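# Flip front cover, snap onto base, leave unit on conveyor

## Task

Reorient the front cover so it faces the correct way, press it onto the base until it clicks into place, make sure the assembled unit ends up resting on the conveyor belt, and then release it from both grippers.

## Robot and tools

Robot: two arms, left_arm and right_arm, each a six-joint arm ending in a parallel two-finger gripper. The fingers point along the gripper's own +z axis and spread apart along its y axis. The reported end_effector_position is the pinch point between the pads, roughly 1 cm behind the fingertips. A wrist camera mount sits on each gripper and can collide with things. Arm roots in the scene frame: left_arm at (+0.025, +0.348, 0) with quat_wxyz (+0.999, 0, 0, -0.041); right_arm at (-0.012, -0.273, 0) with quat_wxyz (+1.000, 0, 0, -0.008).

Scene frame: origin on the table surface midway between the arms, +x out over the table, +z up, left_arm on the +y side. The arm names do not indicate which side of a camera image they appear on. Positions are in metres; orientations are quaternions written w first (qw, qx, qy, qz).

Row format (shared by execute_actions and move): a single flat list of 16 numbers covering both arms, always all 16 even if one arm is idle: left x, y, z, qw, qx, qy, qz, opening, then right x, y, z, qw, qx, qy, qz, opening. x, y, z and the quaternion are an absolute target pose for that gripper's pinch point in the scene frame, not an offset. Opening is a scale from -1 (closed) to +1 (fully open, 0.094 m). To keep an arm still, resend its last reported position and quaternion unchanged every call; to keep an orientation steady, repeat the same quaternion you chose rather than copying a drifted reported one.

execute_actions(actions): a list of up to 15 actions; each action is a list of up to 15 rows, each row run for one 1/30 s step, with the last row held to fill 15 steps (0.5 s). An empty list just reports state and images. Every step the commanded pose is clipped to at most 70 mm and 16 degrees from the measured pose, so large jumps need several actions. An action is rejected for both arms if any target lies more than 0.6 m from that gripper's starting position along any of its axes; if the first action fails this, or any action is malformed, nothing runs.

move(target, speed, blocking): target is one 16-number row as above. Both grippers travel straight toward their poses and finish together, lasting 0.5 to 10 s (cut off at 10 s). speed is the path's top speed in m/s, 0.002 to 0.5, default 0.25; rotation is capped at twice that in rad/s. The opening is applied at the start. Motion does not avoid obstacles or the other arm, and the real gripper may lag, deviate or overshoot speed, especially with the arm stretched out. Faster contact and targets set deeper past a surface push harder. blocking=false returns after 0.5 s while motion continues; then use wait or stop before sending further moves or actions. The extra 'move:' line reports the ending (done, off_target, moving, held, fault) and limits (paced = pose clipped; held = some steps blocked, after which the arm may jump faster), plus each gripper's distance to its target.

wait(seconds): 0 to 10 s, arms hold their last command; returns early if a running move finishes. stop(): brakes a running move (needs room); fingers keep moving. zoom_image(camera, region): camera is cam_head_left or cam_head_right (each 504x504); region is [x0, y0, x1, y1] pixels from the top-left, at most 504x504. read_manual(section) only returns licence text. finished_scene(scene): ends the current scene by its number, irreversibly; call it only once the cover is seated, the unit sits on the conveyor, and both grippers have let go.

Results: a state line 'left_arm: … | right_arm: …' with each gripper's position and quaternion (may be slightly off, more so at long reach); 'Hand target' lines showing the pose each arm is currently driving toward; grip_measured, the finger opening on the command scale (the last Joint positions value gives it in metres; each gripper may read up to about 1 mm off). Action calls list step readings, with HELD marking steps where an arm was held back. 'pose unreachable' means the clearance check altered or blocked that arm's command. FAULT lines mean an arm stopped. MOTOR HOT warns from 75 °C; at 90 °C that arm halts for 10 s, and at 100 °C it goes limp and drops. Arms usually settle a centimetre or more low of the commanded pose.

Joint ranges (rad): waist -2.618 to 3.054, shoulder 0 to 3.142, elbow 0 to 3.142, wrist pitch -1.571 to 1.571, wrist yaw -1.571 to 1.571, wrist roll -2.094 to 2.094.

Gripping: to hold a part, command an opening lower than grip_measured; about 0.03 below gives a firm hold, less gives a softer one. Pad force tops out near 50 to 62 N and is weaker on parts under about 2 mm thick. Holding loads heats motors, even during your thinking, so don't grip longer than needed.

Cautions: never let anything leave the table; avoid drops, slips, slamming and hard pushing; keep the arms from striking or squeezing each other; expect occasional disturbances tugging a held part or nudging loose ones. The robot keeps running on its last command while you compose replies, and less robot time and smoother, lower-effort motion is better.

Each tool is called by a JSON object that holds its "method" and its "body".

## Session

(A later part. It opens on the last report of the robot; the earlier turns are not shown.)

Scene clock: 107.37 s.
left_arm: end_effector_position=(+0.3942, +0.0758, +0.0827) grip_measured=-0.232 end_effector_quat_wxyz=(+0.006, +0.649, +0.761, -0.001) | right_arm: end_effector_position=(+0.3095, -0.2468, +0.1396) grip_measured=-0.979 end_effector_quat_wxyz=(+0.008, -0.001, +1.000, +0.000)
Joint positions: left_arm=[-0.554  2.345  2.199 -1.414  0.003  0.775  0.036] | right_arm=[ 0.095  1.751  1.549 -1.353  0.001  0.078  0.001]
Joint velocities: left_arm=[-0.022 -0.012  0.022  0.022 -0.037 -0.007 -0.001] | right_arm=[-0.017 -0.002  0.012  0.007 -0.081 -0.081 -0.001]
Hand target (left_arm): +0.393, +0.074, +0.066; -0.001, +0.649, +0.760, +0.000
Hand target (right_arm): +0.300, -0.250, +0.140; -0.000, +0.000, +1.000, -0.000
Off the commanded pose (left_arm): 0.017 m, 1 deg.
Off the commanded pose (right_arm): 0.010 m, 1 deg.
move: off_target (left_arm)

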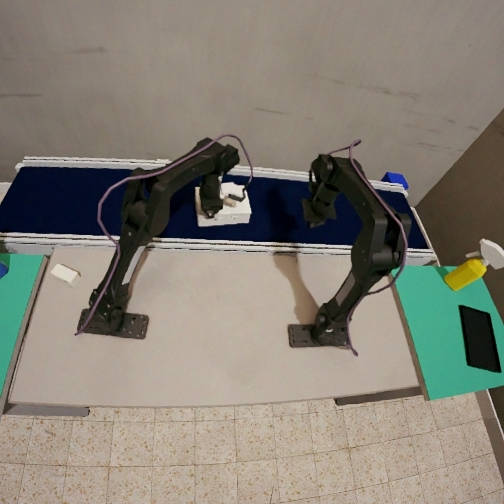

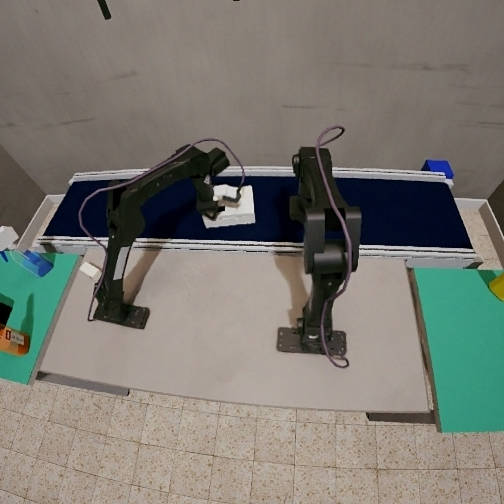

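{"method": "move", "body": {"target": [0.396,0.062,0.1,0,0.649,0.76,0,-0.23,0.3,-0.25,0.14,0,0,1,0,-1], "speed": 0.03}}

{"method": "move", "body": {"target": [0.396,0.062,0.066,0,0.649,0.76,0,-0.05,0.3,-0.25,0.14,0,0,1,0,-1], "speed": 0.015}}

{"method": "zoom_image", "body": {"camera": "cam_head_left", "region": [170,150,270,240]}}

{"method": "zoom_image", "body": {"camera": "cam_head_right", "region": [170,150,270,240]}}

Scene clock: 114.43 s.
left_arm: end_effector_position=(+0.3978, +0.0638, +0.1031) grip_measured=-0.232 end_effector_quat_wxyz=(+0.009, +0.651, +0.759, -0.001) | right_arm: end_effector_position=(+0.3095, -0.2468, +0.1396) grip_measured=-0.979 end_effector_quat_wxyz=(+0.008, -0.001, +1.000, +0.000)
Joint positions: left_arm=[-0.57   2.424  2.421 -1.55   0.003  0.766  0.036] | right_arm=[ 0.095  1.751  1.549 -1.353  0.001  0.078  0.001]
Joint velocities: left_arm=[-0.017  0.012  0.007 -0.037  0.007 -0.022  0.001] | right_arm=[-0.002 -0.012 -0.007 -0.007 -0.066  0.022 -0.001]
Hand target (left_arm): +0.396, +0.062, +0.100; +0.002, +0.649, +0.760, +0.000
Hand target (right_arm): +0.300, -0.250, +0.140; -0.000, +0.000, +1.000, -0.000
Off the commanded pose (left_arm): 0.004 m, 1 deg.
Off the commanded pose (right_arm): 0.010 m, 1 deg.
joint sent to its limit (left arm) — the command would take joint 4 (wrist pitch) past its lower limit, so that joint was sent only as far as its limit.
move: done

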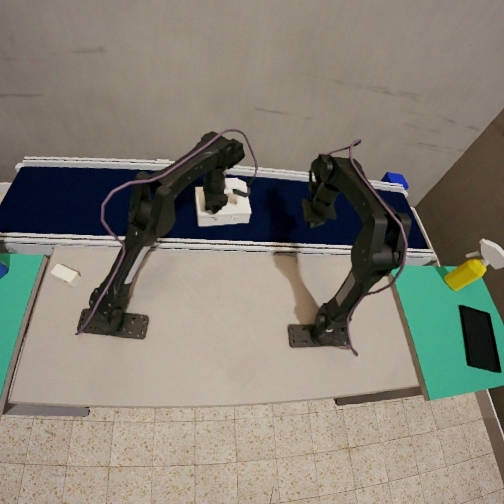

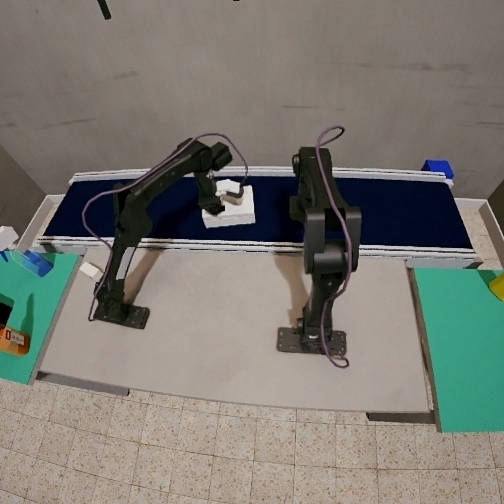

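Scene clock: 117.13 s.
left_arm: end_effector_position=(+0.3971, +0.0643, +0.0826) grip_measured=-0.052 end_effector_quat_wxyz=(+0.008, +0.651, +0.759, -0.001) | right_arm: end_effector_position=(+0.3095, -0.2468, +0.1396) grip_measured=-0.979 end_effector_quat_wxyz=(+0.008, -0.001, +1.000, +0.000)
Joint positions: left_arm=[-0.57   2.393  2.284 -1.444  0.003  0.764  0.045] | right_arm=[ 0.095  1.751  1.549 -1.353  0.001  0.078  0.001]
Joint velocities: left_arm=[-0.007 -0.007  0.002 -0.022  0.007 -0.11   0.001] | right_arm=[-0.017  0.002  0.002 -0.007 -0.022  0.066  0.   ]
Hand target (left_arm): +0.395, +0.063, +0.066; -0.001, +0.649, +0.760, -0.000
Hand target (right_arm): +0.300, -0.250, +0.140; -0.000, +0.000, +1.000, -0.000
Off the commanded pose (left_arm): 0.017 m, 1 deg.
Off the commanded pose (right_arm): 0.010 m, 1 deg.
move: off_target (left_arm)

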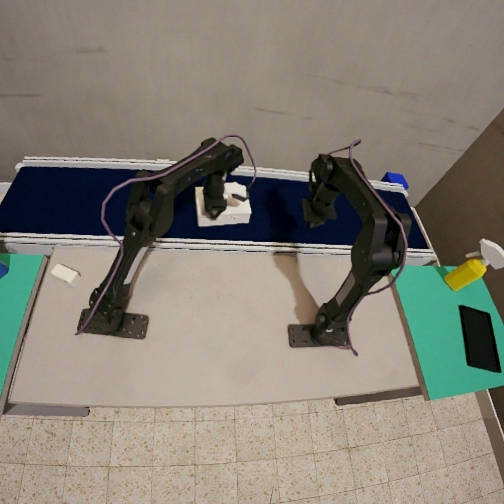

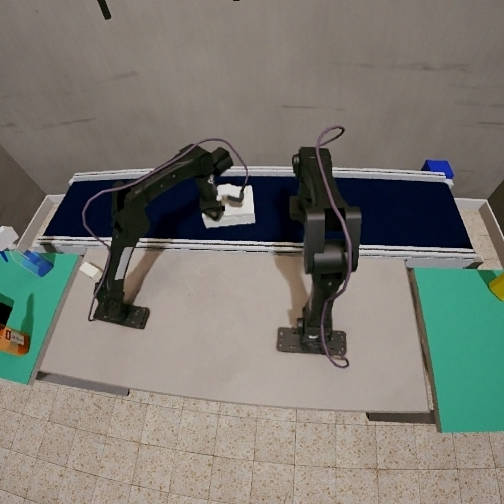

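Region (170, 150, 270, 240) of cam_head_left's 504x504 image, scaled by 5.040, with more detail than that image has; it fills the top 454 rows of this view, and the rest is white.

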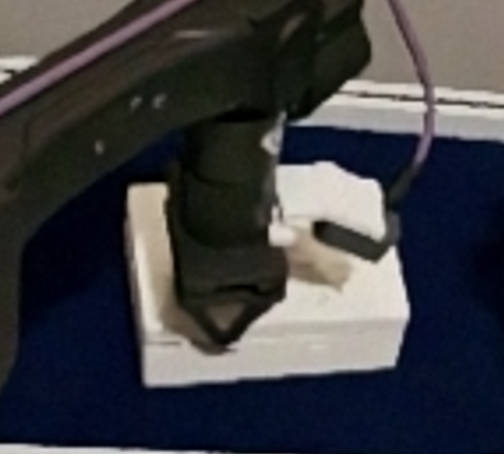

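Region (170, 150, 270, 240) of cam_head_right's 504x504 image, scaled by 5.040, with more detail than that image has; it fills the top 454 rows of this view, and the rest is white.

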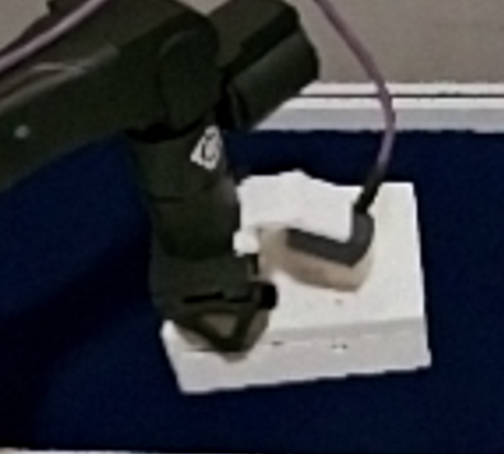

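{"method": "move", "body": {"target": [0.396,0.08,0.13,0,0.649,0.76,0,0.2,0.38,-0.2,0.14,0.248,-0.702,0.6,0.291,0.2], "speed": 0.2}}

{"method": "move", "body": {"target": [0.435,0.175,0.1,0.291,0.6,0.702,-0.248,0.2,0.481,-0.11,0.1,0.248,-0.702,0.6,0.291,0.2], "speed": 0.15}}

{"method": "move", "body": {"target": [0.435,0.175,0.06,0.291,0.6,0.702,-0.248,0.2,0.481,-0.11,0.06,0.248,-0.702,0.6,0.291,0.2], "speed": 0.05}}

{"method": "zoom_image", "body": {"camera": "cam_head_left", "region": [140,150,310,250]}}

{"method": "zoom_image", "body": {"camera": "cam_head_right", "region": [140,150,310,250]}}

Scene clock: 151.87 s.
left_arm: end_effector_position=(+0.3964, +0.0736, +0.1201) grip_measured=+0.198 end_effector_quat_wxyz=(+0.019, +0.649, +0.761, +0.001) | right_arm: end_effector_position=(+0.3772, -0.2002, +0.1371) grip_measured=+0.197 end_effector_quat_wxyz=(-0.249, +0.702, -0.609, -0.272)
Joint positions: left_arm=[-0.556  2.365  2.384 -1.552  0.001  0.774  0.056] | right_arm=[-0.107  2.172  1.929 -1.543 -0.73  -1.916  0.056]
Joint velocities: left_arm=[-0.012  0.002 -0.007 -0.022 -0.007  0.081 -0.   ] | right_arm=[ 0.007 -0.007  0.017  0.022  0.007 -0.007 -0.001]
Hand target (left_arm): +0.396, +0.080, +0.130; +0.022, +0.649, +0.760, +0.001
Hand target (right_arm): +0.381, -0.201, +0.140; -0.258, +0.698, -0.608, -0.277
Off the commanded pose (left_arm): 0.012 m, 2 deg.
Off the commanded pose (right_arm): 0.004 m, 2 deg.
joint sent to its limit (left arm) — the command would take joint 4 (wrist pitch) past its lower limit, so that joint was sent only as far as its limit.
joint sent to its limit (right arm) — the command would take joint 4 (wrist pitch) past its lower limit, so that joint was sent only as far as its limit.
move: off_target (left_arm)

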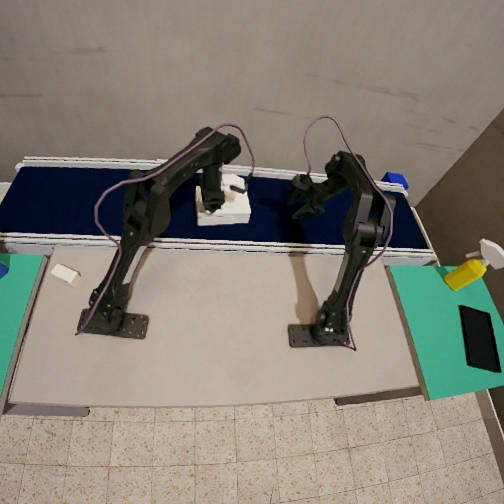

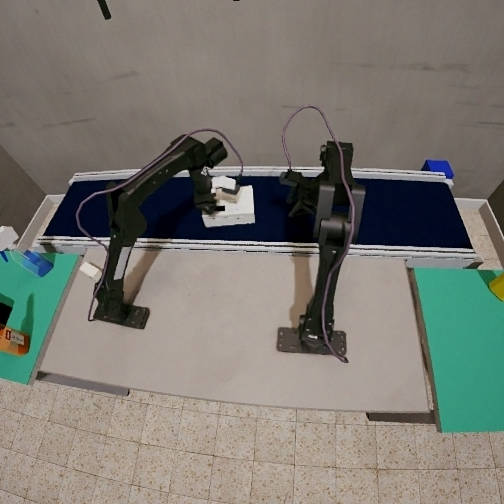

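Scene clock: 154.93 s.
left_arm: end_effector_position=(+0.4380, +0.1778, +0.0978) grip_measured=+0.198 end_effector_quat_wxyz=(+0.286, +0.597, +0.710, -0.239) | right_arm: end_effector_position=(+0.4820, -0.1163, +0.0974) grip_measured=+0.197 end_effector_quat_wxyz=(-0.268, +0.698, -0.611, -0.260)
Joint positions: left_arm=[-0.044  2.005  1.508 -0.796  0.722  1.168  0.056] | right_arm=[ 0.08   2.672  2.663 -1.548 -0.766 -1.632  0.056]
Joint velocities: left_arm=[-0.002  0.012  0.007  0.037 -0.007 -0.037 -0.001] | right_arm=[ 0.002 -0.012 -0.017 -0.007 -0.11  -0.022 -0.   ]
Hand target (left_arm): +0.434, +0.176, +0.100; +0.293, +0.599, +0.702, -0.248
Hand target (right_arm): +0.482, -0.111, +0.099; -0.273, +0.694, -0.610, -0.269
Off the commanded pose (left_arm): 0.005 m, 1 deg.
Off the commanded pose (right_arm): 0.007 m, 4 deg.
joint sent to its limit (right arm) — the command would take joint 4 (wrist pitch) past its lower limit, so that joint was sent only as far as its limit.
move: off_target (right_arm)

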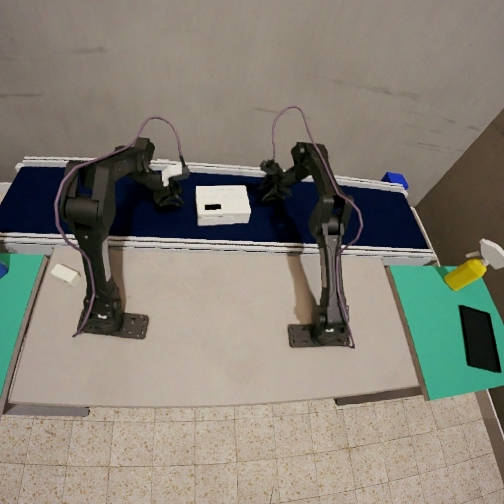

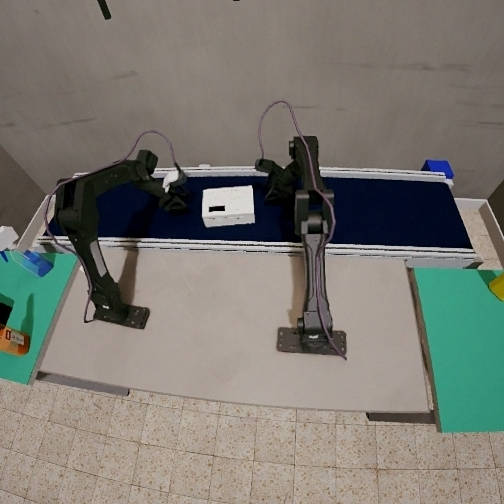

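Scene clock: 156.20 s.
left_arm: end_effector_position=(+0.4395, +0.1776, +0.0676) grip_measured=+0.198 end_effector_quat_wxyz=(+0.294, +0.600, +0.706, -0.234) | right_arm: end_effector_position=(+0.4810, -0.1169, +0.0580) grip_measured=+0.197 end_effector_quat_wxyz=(-0.248, +0.699, -0.611, -0.278)
Joint positions: left_arm=[-0.044  2.034  1.42  -0.66   0.722  1.17   0.056] | right_arm=[ 0.08   2.762  2.683 -1.549 -0.761 -1.663  0.056]
Joint velocities: left_arm=[-0.027  0.007 -0.007 -0.037  0.007  0.007 -0.002] | right_arm=[-0.007 -0.002 -0.012 -0.051  0.037 -0.037  0.001]
Hand target (left_arm): +0.434, +0.175, +0.060; +0.291, +0.600, +0.702, -0.248
Hand target (right_arm): +0.480, -0.110, +0.060; -0.254, +0.700, -0.603, -0.285
Off the commanded pose (left_arm): 0.009 m, 2 deg.
Off the commanded pose (right_arm): 0.007 m, 2 deg.
joint sent to its limit (right arm) — the command would take joint 4 (wrist pitch) past its lower limit, so that joint was sent only as far as its limit.
move: done

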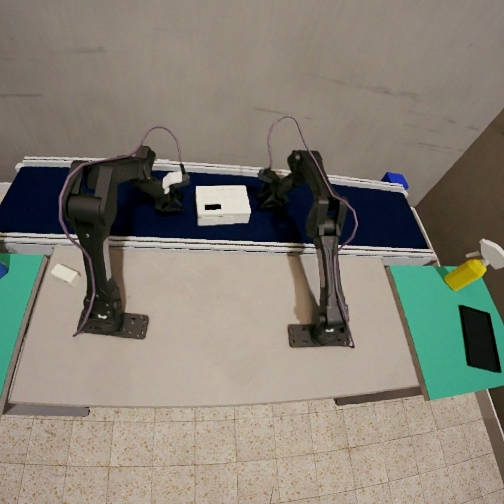

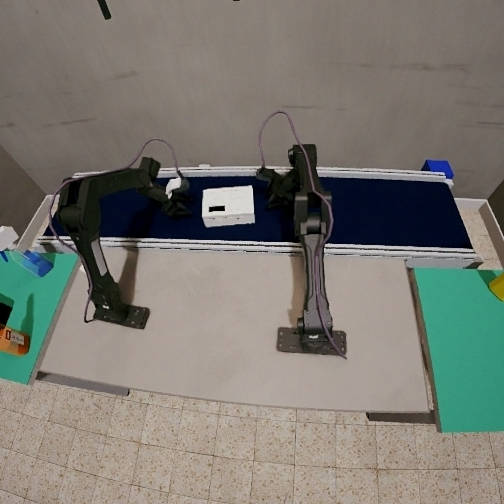

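Region (140, 150, 310, 250) of cam_head_left's 504x504 image, scaled by 2.965, with more detail than that image has; it fills the top 296 rows of this view, and the rest is white.

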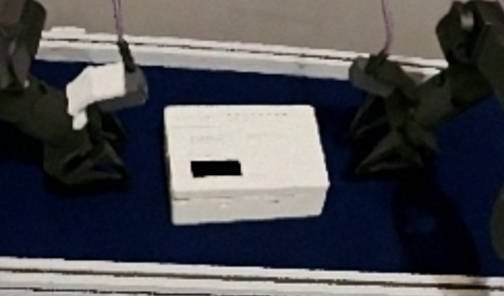

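Region (140, 150, 310, 250) of cam_head_right's 504x504 image, scaled by 2.965, with more detail than that image has; it fills the top 296 rows of this view, and the rest is white.

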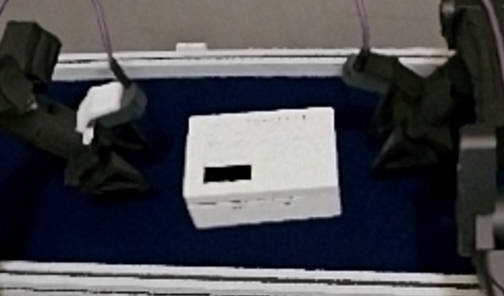

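{"method": "move", "body": {"target": [0.446,0.115,0.06,0.291,0.6,0.702,-0.248,0.2,0.472,-0.058,0.068,0.248,-0.702,0.6,0.291,0.2], "speed": 0.03}}

{"method": "zoom_image", "body": {"camera": "cam_head_left", "region": [140,150,310,250]}}

{"method": "zoom_image", "body": {"camera": "cam_head_right", "region": [140,150,310,250]}}

Scene clock: 165.63 s.
left_arm: end_effector_position=(+0.4405, +0.1298, +0.0552) grip_measured=+0.198 end_effector_quat_wxyz=(+0.278, +0.599, +0.712, -0.238) | right_arm: end_effector_position=(+0.4753, -0.0761, +0.0563) grip_measured=+0.197 end_effector_quat_wxyz=(-0.233, +0.700, -0.613, -0.283)
Joint positions: left_arm=[-0.164  2.086  1.452 -0.582  0.674  1.026  0.056] | right_arm=[ 0.164  2.762  2.683 -1.504 -0.751 -1.559  0.056]
Joint velocities: left_arm=[ 0.007 -0.017 -0.017 -0.037 -0.007  0.007 -0.   ] | right_arm=[-0.017  0.002 -0.007 -0.081  0.007 -0.007 -0.001]
Hand target (left_arm): +0.446, +0.115, +0.060; +0.291, +0.601, +0.702, -0.248
Hand target (right_arm): +0.472, -0.058, +0.068; -0.247, +0.703, -0.600, -0.292
Off the commanded pose (left_arm): 0.017 m, 2 deg.
Off the commanded pose (right_arm): 0.022 m, 2 deg.
move: off_target (left_arm, right_arm)

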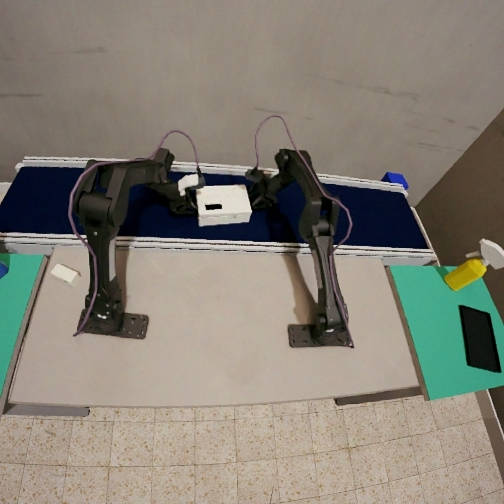

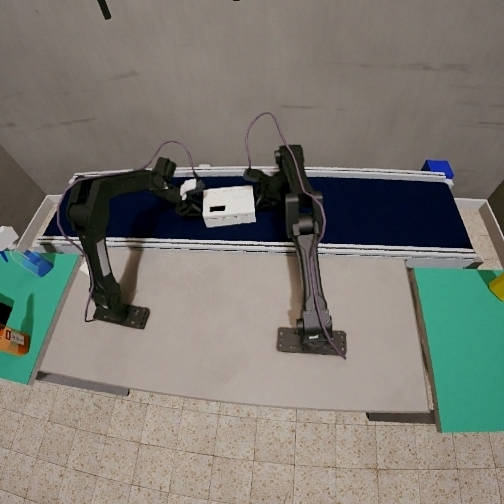

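Region (140, 150, 310, 250) of cam_head_left's 504x504 image, scaled by 2.965, with more detail than that image has; it fills the top 296 rows of this view, and the rest is white.

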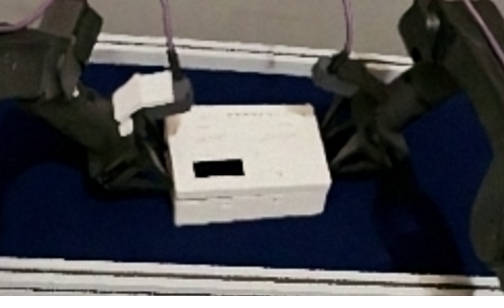

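Region (140, 150, 310, 250) of cam_head_right's 504x504 image, scaled by 2.965, with more detail than that image has; it fills the top 296 rows of this view, and the rest is white.

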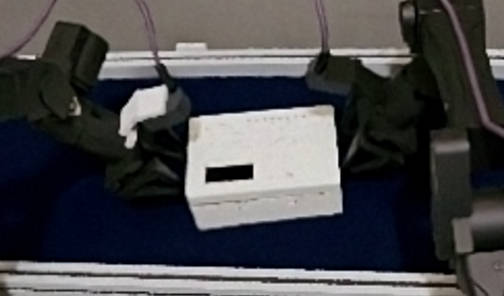

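{"method": "execute_actions", "body": {"actions": [[[0.436,0.113,0.06,0.288,0.609,0.694,-0.252,0.2,0.462,-0.058,0.064,0.252,-0.694,0.609,0.288,0.2]],[[0.429,0.113,0.06,0.284,0.618,0.686,-0.256,0.2,0.45,-0.059,0.062,0.256,-0.686,0.618,0.284,0.2]],[[0.422,0.113,0.06,0.281,0.627,0.678,-0.26,0.2,0.438,-0.06,0.06,0.26,-0.678,0.627,0.281,0.2]],[[0.415,0.113,0.06,0.278,0.636,0.67,-0.264,0.2,0.426,-0.06,0.06,0.264,-0.67,0.636,0.278,0.2]],[[0.408,0.113,0.06,0.274,0.645,0.661,-0.267,0.2,0.414,-0.06,0.06,0.267,-0.661,0.645,0.274,0.2]],[[0.402,0.113,0.06,0.271,0.653,0.653,-0.271,0.2,0.402,-0.06,0.06,0.271,-0.653,0.653,0.271,0.2]],[[0.402,0.113,0.06,0.271,0.653,0.653,-0.271,0.2,0.398,-0.06,0.06,0.271,-0.653,0.653,0.271,0.2]]]}}

{"method": "zoom_image", "body": {"camera": "cam_head_left", "region": [140,150,310,250]}}

{"method": "zoom_image", "body": {"camera": "cam_head_right", "region": [140,150,310,250]}}

Scene clock: 180.73 s.
left_arm: end_effector_position=(+0.4233, +0.1270, +0.0561) grip_measured=+0.199 end_effector_quat_wxyz=(+0.277, +0.649, +0.667, -0.239) | right_arm: end_effector_position=(+0.4041, -0.0821, +0.0462) grip_measured=+0.197 end_effector_quat_wxyz=(-0.245, +0.651, -0.673, -0.251)
Joint positions: left_arm=[-0.173  2.069  1.435 -0.633  0.696  1.177  0.056] | right_arm=[ 0.189  2.193  1.617 -0.841 -0.703 -1.308  0.056]
Joint velocities: left_arm=[ 0.022 -0.007 -0.032  0.022 -0.007 -0.022 -0.001] | right_arm=[-0.007 -0.002 -0.002 -0.051 -0.007  0.007  0.001]
Hand target (left_arm): +0.403, +0.113, +0.060; +0.271, +0.653, +0.654, -0.271
Hand target (right_arm): +0.398, -0.061, +0.060; -0.269, +0.654, -0.652, -0.272
Off the commanded pose (left_arm): 0.026 m, 4 deg.
Off the commanded pose (right_arm): 0.027 m, 4 deg.
Step readings (end_effector_position; steps 1 to 15: 1st action; 16 to 30: 2nd action; 31 to 45: 3rd action; 46 to 60: 4th action; 61 to 75: 5th action; 76 to 90: 6th action; 91 to 105: 7th action):
0: left_arm (+0.4404, +0.1297, +0.0552) | right_arm (+0.4753, -0.0762, +0.0561)
1: left_arm (+0.4404, +0.1296, +0.0551) | right_arm (+0.4745, -0.0762, +0.0560)
2: left_arm (+0.4402, +0.1293, +0.0551) | right_arm (+0.4723, -0.0766, +0.0558)
4: left_arm (+0.4400, +0.1289, +0.0550) | right_arm (+0.4689, -0.0777, +0.0554)
8: left_arm (+0.4397, +0.1284, +0.0549) | right_arm (+0.4659, -0.0787, +0.0554)
15: left_arm (+0.4397, +0.1284, +0.0549) | right_arm (+0.4658, -0.0789, +0.0558)
16: left_arm (+0.4396, +0.1285, +0.0549) | right_arm (+0.4645, -0.0787, +0.0555)
17: left_arm (+0.4396, +0.1285, +0.0549) | right_arm (+0.4610, -0.0793, +0.0555)
19: left_arm (+0.4386, +0.1282, +0.0547) | right_arm (+0.4556, -0.0804, +0.0552)
23: left_arm (+0.4384, +0.1279, +0.0548) | right_arm (+0.4541, -0.0808, +0.0553)
30: left_arm (+0.4384, +0.1279, +0.0548) | right_arm (+0.4542, -0.0809, +0.0555)
31: left_arm (+0.4383, +0.1279, +0.0548) | right_arm (+0.4530, -0.0806, +0.0553)
32: left_arm (+0.4382, +0.1278, +0.0548) | right_arm (+0.4498, -0.0810, +0.0554)
34: left_arm (+0.4368, +0.1276, +0.0549) | right_arm (+0.4449, -0.0820, +0.0551)
38: left_arm (+0.4366, +0.1275, +0.0549) | right_arm (+0.4442, -0.0821, +0.0554)
45: left_arm (+0.4366, +0.1274, +0.0550) | right_arm (+0.4441, -0.0821, +0.0554)
46: left_arm (+0.4365, +0.1274, +0.0555) | right_arm (+0.4431, -0.0823, +0.0549)
47: left_arm (+0.4357, +0.1274, +0.0555) | right_arm (+0.4394, -0.0827, +0.0539)
49: left_arm (+0.4337, +0.1276, +0.0556) | right_arm (+0.4321, -0.0825, +0.0518)
53: left_arm (+0.4327, +0.1278, +0.0556) | right_arm (+0.4304, -0.0821, +0.0503)
60: left_arm (+0.4327, +0.1278, +0.0556) | right_arm (+0.4307, -0.0823, +0.0494)
61: left_arm (+0.4325, +0.1277, +0.0557) | right_arm (+0.4299, -0.0823, +0.0488)
62: left_arm (+0.4321, +0.1276, +0.0557) | right_arm (+0.4264, -0.0825, +0.0480)
64: left_arm (+0.4300, +0.1274, +0.0556) | right_arm (+0.4200, -0.0825, +0.0472)
68: left_arm (+0.4277, +0.1277, +0.0558) | right_arm (+0.4178, -0.0818, +0.0472)
75: left_arm (+0.4276, +0.1277, +0.0560) | right_arm (+0.4177, -0.0819, +0.0473)
76: left_arm (+0.4274, +0.1277, +0.0559) | right_arm (+0.4169, -0.0820, +0.0468)
77: left_arm (+0.4269, +0.1276, +0.0560) | right_arm (+0.4138, -0.0824, +0.0462)
79: left_arm (+0.4248, +0.1272, +0.0558) | right_arm (+0.4076, -0.0824, +0.0460)
83: left_arm (+0.4235, +0.1270, +0.0557) | right_arm (+0.4060, -0.0823, +0.0461)
90: left_arm (+0.4235, +0.1269, +0.0557) | right_arm (+0.4059, -0.0824, +0.0460)
91: left_arm (+0.4235, +0.1269, +0.0557) | right_arm (+0.4057, -0.0824, +0.0459)
92: left_arm (+0.4235, +0.1269, +0.0557) | right_arm (+0.4053, -0.0825, +0.0461)
94: left_arm (+0.4234, +0.1269, +0.0558) | right_arm (+0.4044, -0.0823, +0.0461)
98: left_arm (+0.4233, +0.1270, +0.0561) | right_arm (+0.4042, -0.0821, +0.0461)
105: end_effector_position above

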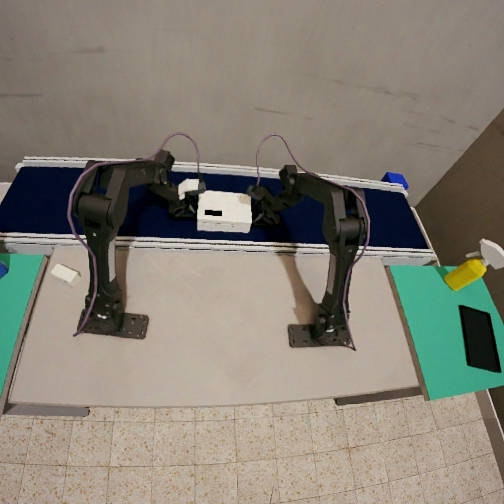

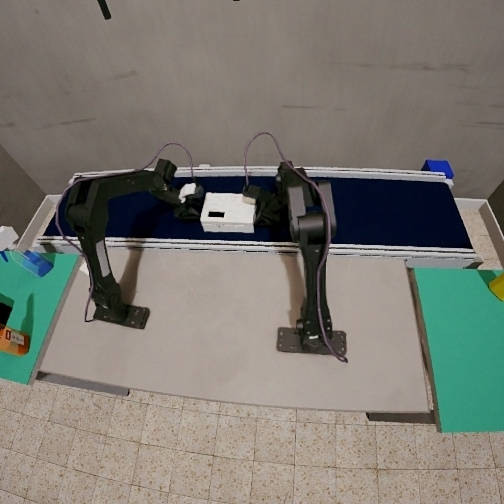

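Region (140, 150, 310, 250) of cam_head_left's 504x504 image, scaled by 2.965, with more detail than that image has; it fills the top 296 rows of this view, and the rest is white.

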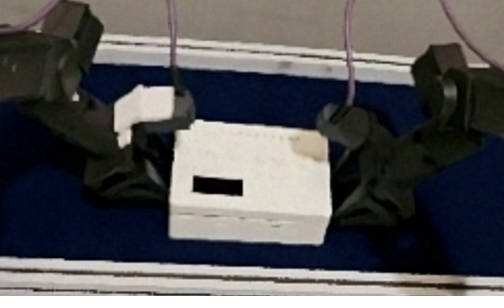

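Region (140, 150, 310, 250) of cam_head_right's 504x504 image, scaled by 2.965, with more detail than that image has; it fills the top 296 rows of this view, and the rest is white.

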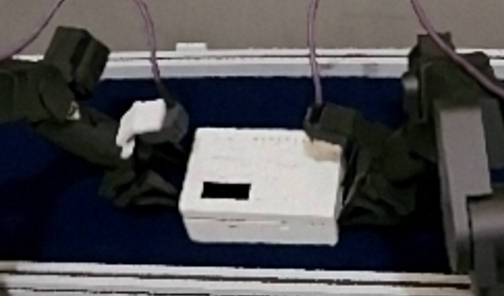

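{"method": "move", "body": {"target": [0.426,0.15,0.072,0.271,0.653,0.653,-0.271,0.2,0.426,-0.105,0.072,0.271,-0.653,0.653,0.271,0.2], "speed": 0.05}}

{"method": "move", "body": {"target": [0.426,0.108,0.07,0.271,0.653,0.653,-0.271,0.2,0.426,-0.062,0.07,0.271,-0.653,0.653,0.271,0.2], "speed": 0.03}}

Scene clock: 188.77 s.
left_arm: end_effector_position=(+0.4249, +0.1516, +0.0705) grip_measured=+0.199 end_effector_quat_wxyz=(+0.271, +0.654, +0.657, -0.258) | right_arm: end_effector_position=(+0.4235, -0.1058, +0.0704) grip_measured=+0.197 end_effector_quat_wxyz=(-0.269, +0.655, -0.656, -0.261)
Joint positions: left_arm=[-0.101  2.087  1.522 -0.808  0.746  1.305  0.056] | right_arm=[ 0.113  2.238  1.768 -0.993 -0.762 -1.43   0.056]
Joint velocities: left_arm=[-0.002 -0.002 -0.027  0.022 -0.022 -0.051 -0.   ] | right_arm=[ 0.002  0.007  0.002 -0.051  0.022 -0.037 -0.   ]
Hand target (left_arm): +0.426, +0.150, +0.072; +0.272, +0.653, +0.653, -0.271
Hand target (right_arm): +0.426, -0.105, +0.072; -0.272, +0.653, -0.653, -0.271
Off the commanded pose (left_arm): 0.002 m, 2 deg.
Off the commanded pose (right_arm): 0.003 m, 1 deg.
move: done

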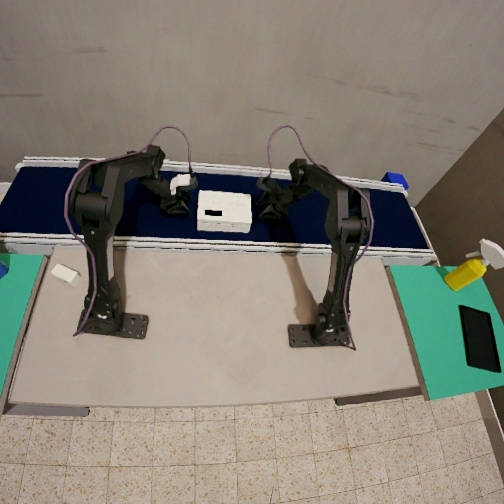

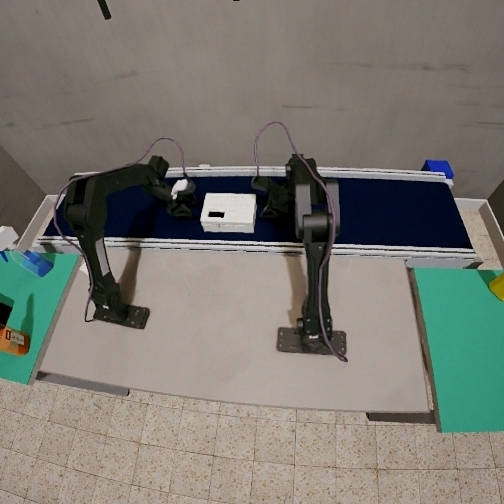

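Scene clock: 190.47 s.
left_arm: end_effector_position=(+0.4229, +0.1275, +0.0681) grip_measured=+0.199 end_effector_quat_wxyz=(+0.259, +0.651, +0.666, -0.256) | right_arm: end_effector_position=(+0.4231, -0.0839, +0.0668) grip_measured=+0.197 end_effector_quat_wxyz=(-0.254, +0.650, -0.670, -0.254)
Joint positions: left_arm=[-0.167  2.095  1.533 -0.771  0.712  1.21   0.056] | right_arm=[ 0.173  2.238  1.768 -0.948 -0.722 -1.326  0.056]
Joint velocities: left_arm=[-0.017  0.002  0.007 -0.007  0.022 -0.095  0.001] | right_arm=[-0.007 -0.007 -0.022  0.022  0.037 -0.095  0.   ]
Hand target (left_arm): +0.425, +0.109, +0.070; +0.270, +0.654, +0.653, -0.271
Hand target (right_arm): +0.425, -0.063, +0.070; -0.270, +0.654, -0.653, -0.271
Off the commanded pose (left_arm): 0.020 m, 3 deg.
Off the commanded pose (right_arm): 0.022 m, 3 deg.
move: off_target (left_arm, right_arm)

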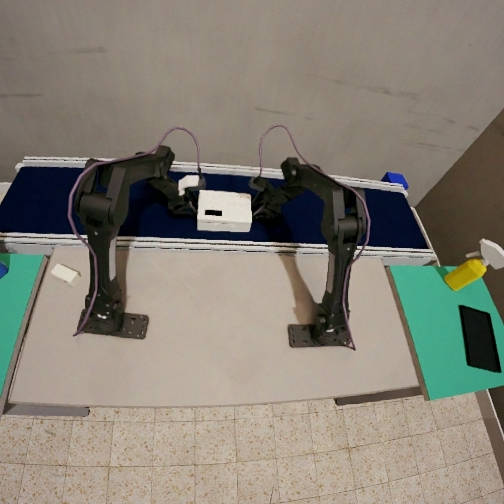

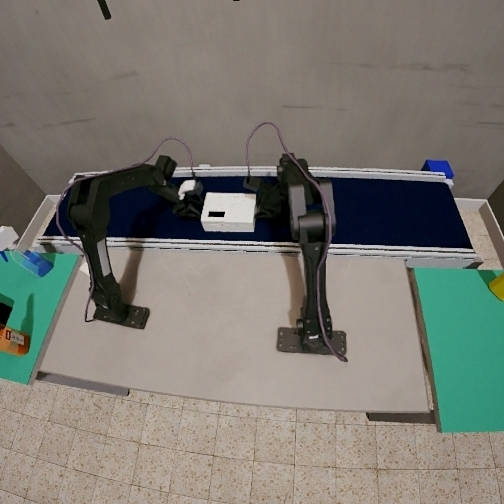

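{"method": "execute_actions", "body": {"actions": [[[0.426,0.106,0.08,0.271,0.653,0.653,-0.271,0.2,0.426,-0.062,0.08,0.271,-0.653,0.653,0.271,0.2]],[[0.426,0.106,0.09,0.271,0.653,0.653,-0.271,0.2,0.426,-0.062,0.09,0.271,-0.653,0.653,0.271,0.2]],[[0.426,0.106,0.10,0.271,0.653,0.653,-0.271,0.2,0.426,-0.062,0.10,0.271,-0.653,0.653,0.271,0.2]],[[0.426,0.106,0.11,0.271,0.653,0.653,-0.271,0.2,0.426,-0.062,0.11,0.271,-0.653,0.653,0.271,0.2]],[[0.426,0.106,0.12,0.271,0.653,0.653,-0.271,0.2,0.426,-0.062,0.12,0.271,-0.653,0.653,0.271,0.2]]]}}

{"method": "zoom_image", "body": {"camera": "cam_head_left", "region": [140,150,310,250]}}

Scene clock: 199.93 s.
left_arm: end_effector_position=(+0.4292, +0.1267, +0.0964) grip_measured=+0.199 end_effector_quat_wxyz=(+0.246, +0.653, +0.673, -0.246) | right_arm: end_effector_position=(+0.4303, -0.0852, +0.0982) grip_measured=+0.197 end_effector_quat_wxyz=(-0.248, +0.653, -0.674, -0.242)
Joint positions: left_arm=[-0.175  2.095  1.666 -0.915  0.679  1.202  0.056] | right_arm=[ 0.176  2.238  1.906 -1.081 -0.693 -1.322  0.056]
Joint velocities: left_arm=[ 0.012 -0.007 -0.007  0.007 -0.051 -0.022 -0.   ] | right_arm=[-0.012 -0.002 -0.002 -0.007  0.007 -0.037 -0.001]
Hand target (left_arm): +0.426, +0.107, +0.120; +0.271, +0.654, +0.653, -0.271
Hand target (right_arm): +0.426, -0.063, +0.120; -0.271, +0.654, -0.653, -0.270
Off the commanded pose (left_arm): 0.032 m, 5 deg.
Off the commanded pose (right_arm): 0.032 m, 5 deg.
Step readings (end_effector_position; steps 1 to 15: 1st action; 16 to 30: 2nd action; 31 to 45: 3rd action; 46 to 60: 4th action; 61 to 75: 5th action):
0: left_arm (+0.4230, +0.1275, +0.0680) | right_arm (+0.4231, -0.0839, +0.0666)
1: left_arm (+0.4232, +0.1275, +0.0686) | right_arm (+0.4235, -0.0839, +0.0671)
2: left_arm (+0.4239, +0.1274, +0.0691) | right_arm (+0.4239, -0.0839, +0.0673)
4: left_arm (+0.4252, +0.1267, +0.0704) | right_arm (+0.4251, -0.0846, +0.0675)
8: left_arm (+0.4266, +0.1261, +0.0715) | right_arm (+0.4259, -0.0853, +0.0674)
15: left_arm (+0.4266, +0.1263, +0.0714) | right_arm (+0.4259, -0.0853, +0.0674)
16: left_arm (+0.4267, +0.1262, +0.0723) | right_arm (+0.4261, -0.0853, +0.0684)
17: left_arm (+0.4267, +0.1262, +0.0732) | right_arm (+0.4262, -0.0853, +0.0694)
19: left_arm (+0.4280, +0.1260, +0.0758) | right_arm (+0.4272, -0.0852, +0.0720)
23: left_arm (+0.4287, +0.1261, +0.0774) | right_arm (+0.4281, -0.0853, +0.0742)
30: left_arm (+0.4281, +0.1263, +0.0773) | right_arm (+0.4271, -0.0854, +0.0741)
31: left_arm (+0.4279, +0.1263, +0.0780) | right_arm (+0.4273, -0.0854, +0.0752)
32: left_arm (+0.4279, +0.1262, +0.0790) | right_arm (+0.4272, -0.0854, +0.0763)
34: left_arm (+0.4289, +0.1261, +0.0817) | right_arm (+0.4283, -0.0853, +0.0794)
38: left_arm (+0.4295, +0.1263, +0.0833) | right_arm (+0.4292, -0.0853, +0.0818)
45: left_arm (+0.4285, +0.1266, +0.0830) | right_arm (+0.4286, -0.0854, +0.0818)
46: left_arm (+0.4283, +0.1266, +0.0838) | right_arm (+0.4285, -0.0853, +0.0829)
47: left_arm (+0.4281, +0.1265, +0.0849) | right_arm (+0.4284, -0.0851, +0.0841)
49: left_arm (+0.4288, +0.1264, +0.0876) | right_arm (+0.4294, -0.0851, +0.0872)
53: left_arm (+0.4292, +0.1265, +0.0894) | right_arm (+0.4300, -0.0851, +0.0897)
60: left_arm (+0.4280, +0.1268, +0.0892) | right_arm (+0.4291, -0.0851, +0.0897)
61: left_arm (+0.4279, +0.1269, +0.0900) | right_arm (+0.4290, -0.0851, +0.0909)
62: left_arm (+0.4278, +0.1268, +0.0911) | right_arm (+0.4291, -0.0849, +0.0922)
64: left_arm (+0.4291, +0.1265, +0.0944) | right_arm (+0.4303, -0.0848, +0.0957)
68: left_arm (+0.4298, +0.1265, +0.0965) | right_arm (+0.4315, -0.0850, +0.0983)
75: end_effector_position above

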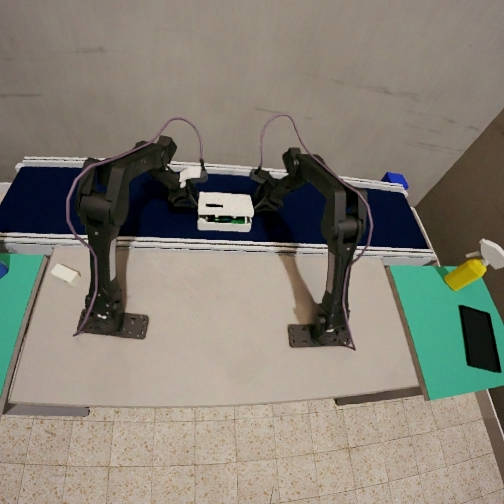

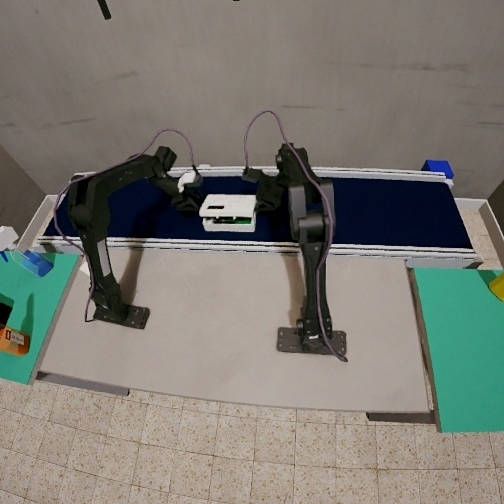

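Region (140, 150, 310, 250) of cam_head_left's 504x504 image, scaled by 2.965, with more detail than that image has; it fills the top 296 rows of this view, and the rest is white.

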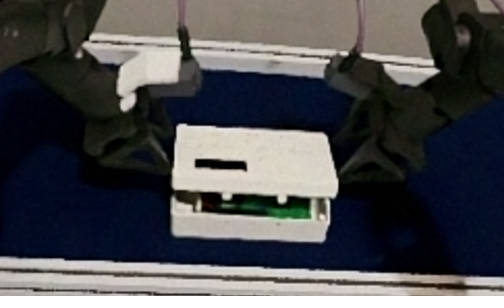

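{"method": "execute_actions", "body": {"actions": [[[0.426,0.106,0.09,0.271,0.653,0.653,-0.271,0.2,0.426,-0.062,0.09,0.271,-0.653,0.653,0.271,0.2]],[[0.426,0.106,0.08,0.271,0.653,0.653,-0.271,0.2,0.426,-0.062,0.08,0.271,-0.653,0.653,0.271,0.2]],[[0.426,0.106,0.072,0.271,0.653,0.653,-0.271,0.2,0.426,-0.062,0.072,0.271,-0.653,0.653,0.271,0.2]],[[0.426,0.106,0.066,0.271,0.653,0.653,-0.271,0.2,0.426,-0.062,0.066,0.271,-0.653,0.653,0.271,0.2]]]}}

{"method": "move", "body": {"target": [0.432,0.15,0.068,0.264,0.67,0.636,-0.278,0.5,0.432,-0.105,0.068,0.264,-0.67,0.636,0.278,0.5], "speed": 0.04}}

{"method": "move", "body": {"target": [0.432,0.103,0.068,0.264,0.67,0.636,-0.278,0.5,0.432,-0.059,0.068,0.264,-0.67,0.636,0.278,0.5], "speed": 0.03}}

{"method": "zoom_image", "body": {"camera": "cam_head_left", "region": [140,150,310,250]}}

Scene clock: 212.30 s.
left_arm: end_effector_position=(+0.4312, +0.1264, +0.0706) grip_measured=+0.199 end_effector_quat_wxyz=(+0.256, +0.655, +0.669, -0.239) | right_arm: end_effector_position=(+0.4334, -0.0847, +0.0746) grip_measured=+0.197 end_effector_quat_wxyz=(-0.257, +0.656, -0.670, -0.235)
Joint positions: left_arm=[-0.176  2.107  1.575 -0.784  0.677  1.202  0.056] | right_arm=[ 0.176  2.245  1.821 -0.964 -0.691 -1.322  0.056]
Joint velocities: left_arm=[-0.007 -0.007  0.002  0.081 -0.022  0.037 -0.001] | right_arm=[-0.007 -0.017  0.012 -0.022 -0.007 -0.051  0.   ]
Hand target (left_arm): +0.425, +0.107, +0.066; +0.269, +0.654, +0.653, -0.271
Hand target (right_arm): +0.425, -0.063, +0.067; -0.268, +0.654, -0.653, -0.272
Off the commanded pose (left_arm): 0.021 m, 4 deg.
Off the commanded pose (right_arm): 0.025 m, 5 deg.
Step readings (end_effector_position; steps 1 to 15: 1st action; 16 to 30: 2nd action; 31 to 45: 3rd action; 46 to 60: 4th action):
0: left_arm (+0.4292, +0.1267, +0.0964) | right_arm (+0.4302, -0.0852, +0.0982)
1: left_arm (+0.4295, +0.1266, +0.0952) | right_arm (+0.4305, -0.0851, +0.0969)
2: left_arm (+0.4300, +0.1265, +0.0937) | right_arm (+0.4309, -0.0850, +0.0956)
4: left_arm (+0.4289, +0.1268, +0.0894) | right_arm (+0.4300, -0.0851, +0.0915)
8: left_arm (+0.4285, +0.1267, +0.0868) | right_arm (+0.4296, -0.0848, +0.0889)
15: left_arm (+0.4296, +0.1266, +0.0869) | right_arm (+0.4310, -0.0848, +0.0890)
16: left_arm (+0.4296, +0.1266, +0.0859) | right_arm (+0.4312, -0.0847, +0.0880)
17: left_arm (+0.4297, +0.1266, +0.0849) | right_arm (+0.4313, -0.0847, +0.0869)
19: left_arm (+0.4288, +0.1268, +0.0819) | right_arm (+0.4306, -0.0849, +0.0839)
23: left_arm (+0.4297, +0.1266, +0.0812) | right_arm (+0.4306, -0.0849, +0.0821)
30: left_arm (+0.4304, +0.1265, +0.0813) | right_arm (+0.4317, -0.0849, +0.0821)
31: left_arm (+0.4303, +0.1265, +0.0805) | right_arm (+0.4317, -0.0849, +0.0813)
32: left_arm (+0.4304, +0.1264, +0.0798) | right_arm (+0.4318, -0.0849, +0.0804)
34: left_arm (+0.4304, +0.1264, +0.0774) | right_arm (+0.4314, -0.0851, +0.0775)
38: left_arm (+0.4305, +0.1264, +0.0725) | right_arm (+0.4314, -0.0849, +0.0744)
45: left_arm (+0.4306, +0.1265, +0.0719) | right_arm (+0.4317, -0.0848, +0.0744)
46: left_arm (+0.4306, +0.1265, +0.0715) | right_arm (+0.4320, -0.0848, +0.0745)
47: left_arm (+0.4306, +0.1265, +0.0711) | right_arm (+0.4323, -0.0847, +0.0745)
49: left_arm (+0.4310, +0.1264, +0.0708) | right_arm (+0.4328, -0.0847, +0.0746)
53: left_arm (+0.4311, +0.1264, +0.0706) | right_arm (+0.4332, -0.0847, +0.0746)
60: end_effector_position above

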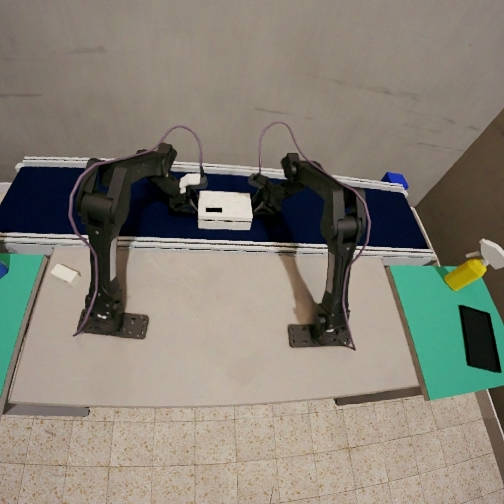

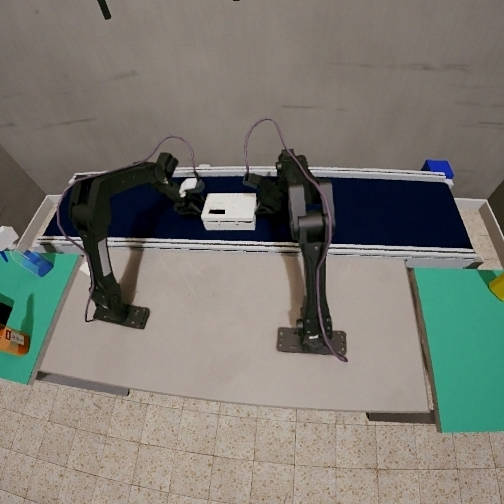

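Scene clock: 214.10 s.
left_arm: end_effector_position=(+0.4307, +0.1510, +0.0670) grip_measured=+0.498 end_effector_quat_wxyz=(+0.263, +0.672, +0.640, -0.265) | right_arm: end_effector_position=(+0.4290, -0.1050, +0.0655) grip_measured=+0.497 end_effector_quat_wxyz=(-0.259, +0.672, -0.639, -0.269)
Joint positions: left_arm=[-0.098  2.149  1.609 -0.885  0.754  1.382  0.07 ] | right_arm=[ 0.113  2.312  1.875 -1.082 -0.764 -1.503  0.07 ]
Joint velocities: left_arm=[-0.022 -0.007  0.012 -0.022  0.095 -0.022  0.   ] | right_arm=[-0.002 -0.012 -0.007 -0.022 -0.037 -0.037 -0.001]
Hand target (left_arm): +0.432, +0.150, +0.068; +0.265, +0.669, +0.636, -0.278
Hand target (right_arm): +0.432, -0.105, +0.068; -0.265, +0.670, -0.636, -0.277
Off the commanded pose (left_arm): 0.002 m, 2 deg.
Off the commanded pose (right_arm): 0.004 m, 1 deg.
move: done

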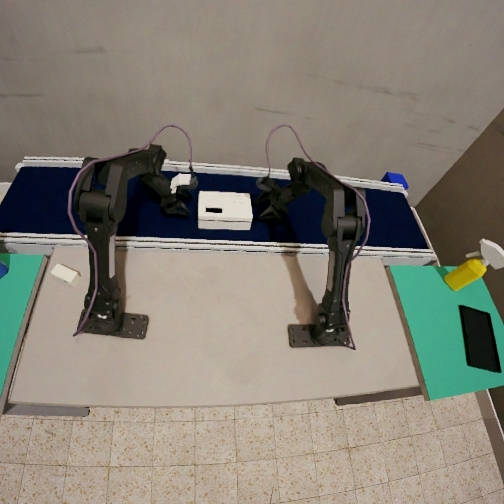

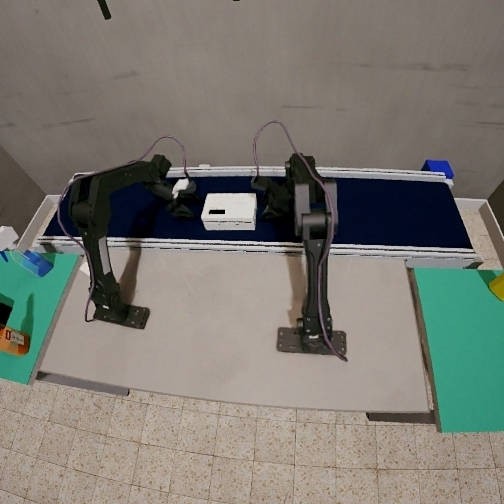

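Scene clock: 215.93 s.
left_arm: end_effector_position=(+0.4309, +0.1267, +0.0666) grip_measured=+0.498 end_effector_quat_wxyz=(+0.247, +0.662, +0.659, -0.258) | right_arm: end_effector_position=(+0.4289, -0.0847, +0.0611) grip_measured=+0.497 end_effector_quat_wxyz=(-0.240, +0.660, -0.662, -0.263)
Joint positions: left_arm=[-0.165  2.154  1.629 -0.85   0.709  1.256  0.07 ] | right_arm=[ 0.169  2.312  1.875 -1.038 -0.722 -1.379  0.07 ]
Joint velocities: left_arm=[ 0.002 -0.002  0.012  0.022 -0.051 -0.022 -0.   ] | right_arm=[ 0.017 -0.007  0.007  0.037  0.051 -0.007 -0.001]
Hand target (left_arm): +0.431, +0.104, +0.068; +0.263, +0.670, +0.636, -0.277
Hand target (right_arm): +0.431, -0.060, +0.068; -0.263, +0.670, -0.636, -0.278
Off the commanded pose (left_arm): 0.024 m, 4 deg.
Off the commanded pose (right_arm): 0.027 m, 5 deg.
move: off_target (left_arm, right_arm)

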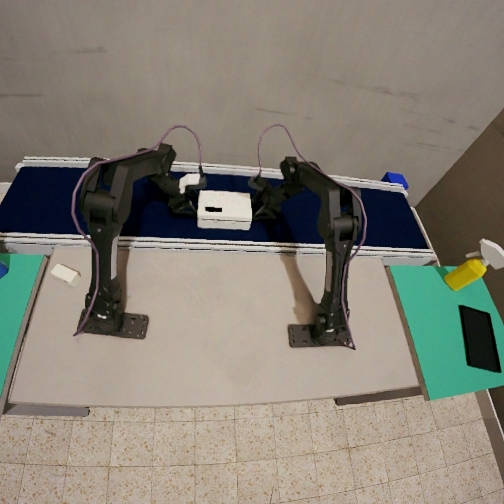

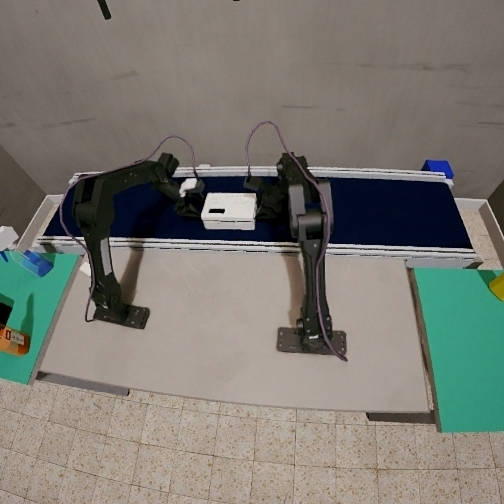

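Region (140, 150, 310, 250) of cam_head_left's 504x504 image, scaled by 2.965, with more detail than that image has; it fills the top 296 rows of this view, and the rest is white.

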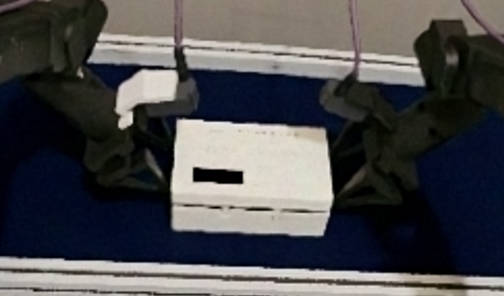

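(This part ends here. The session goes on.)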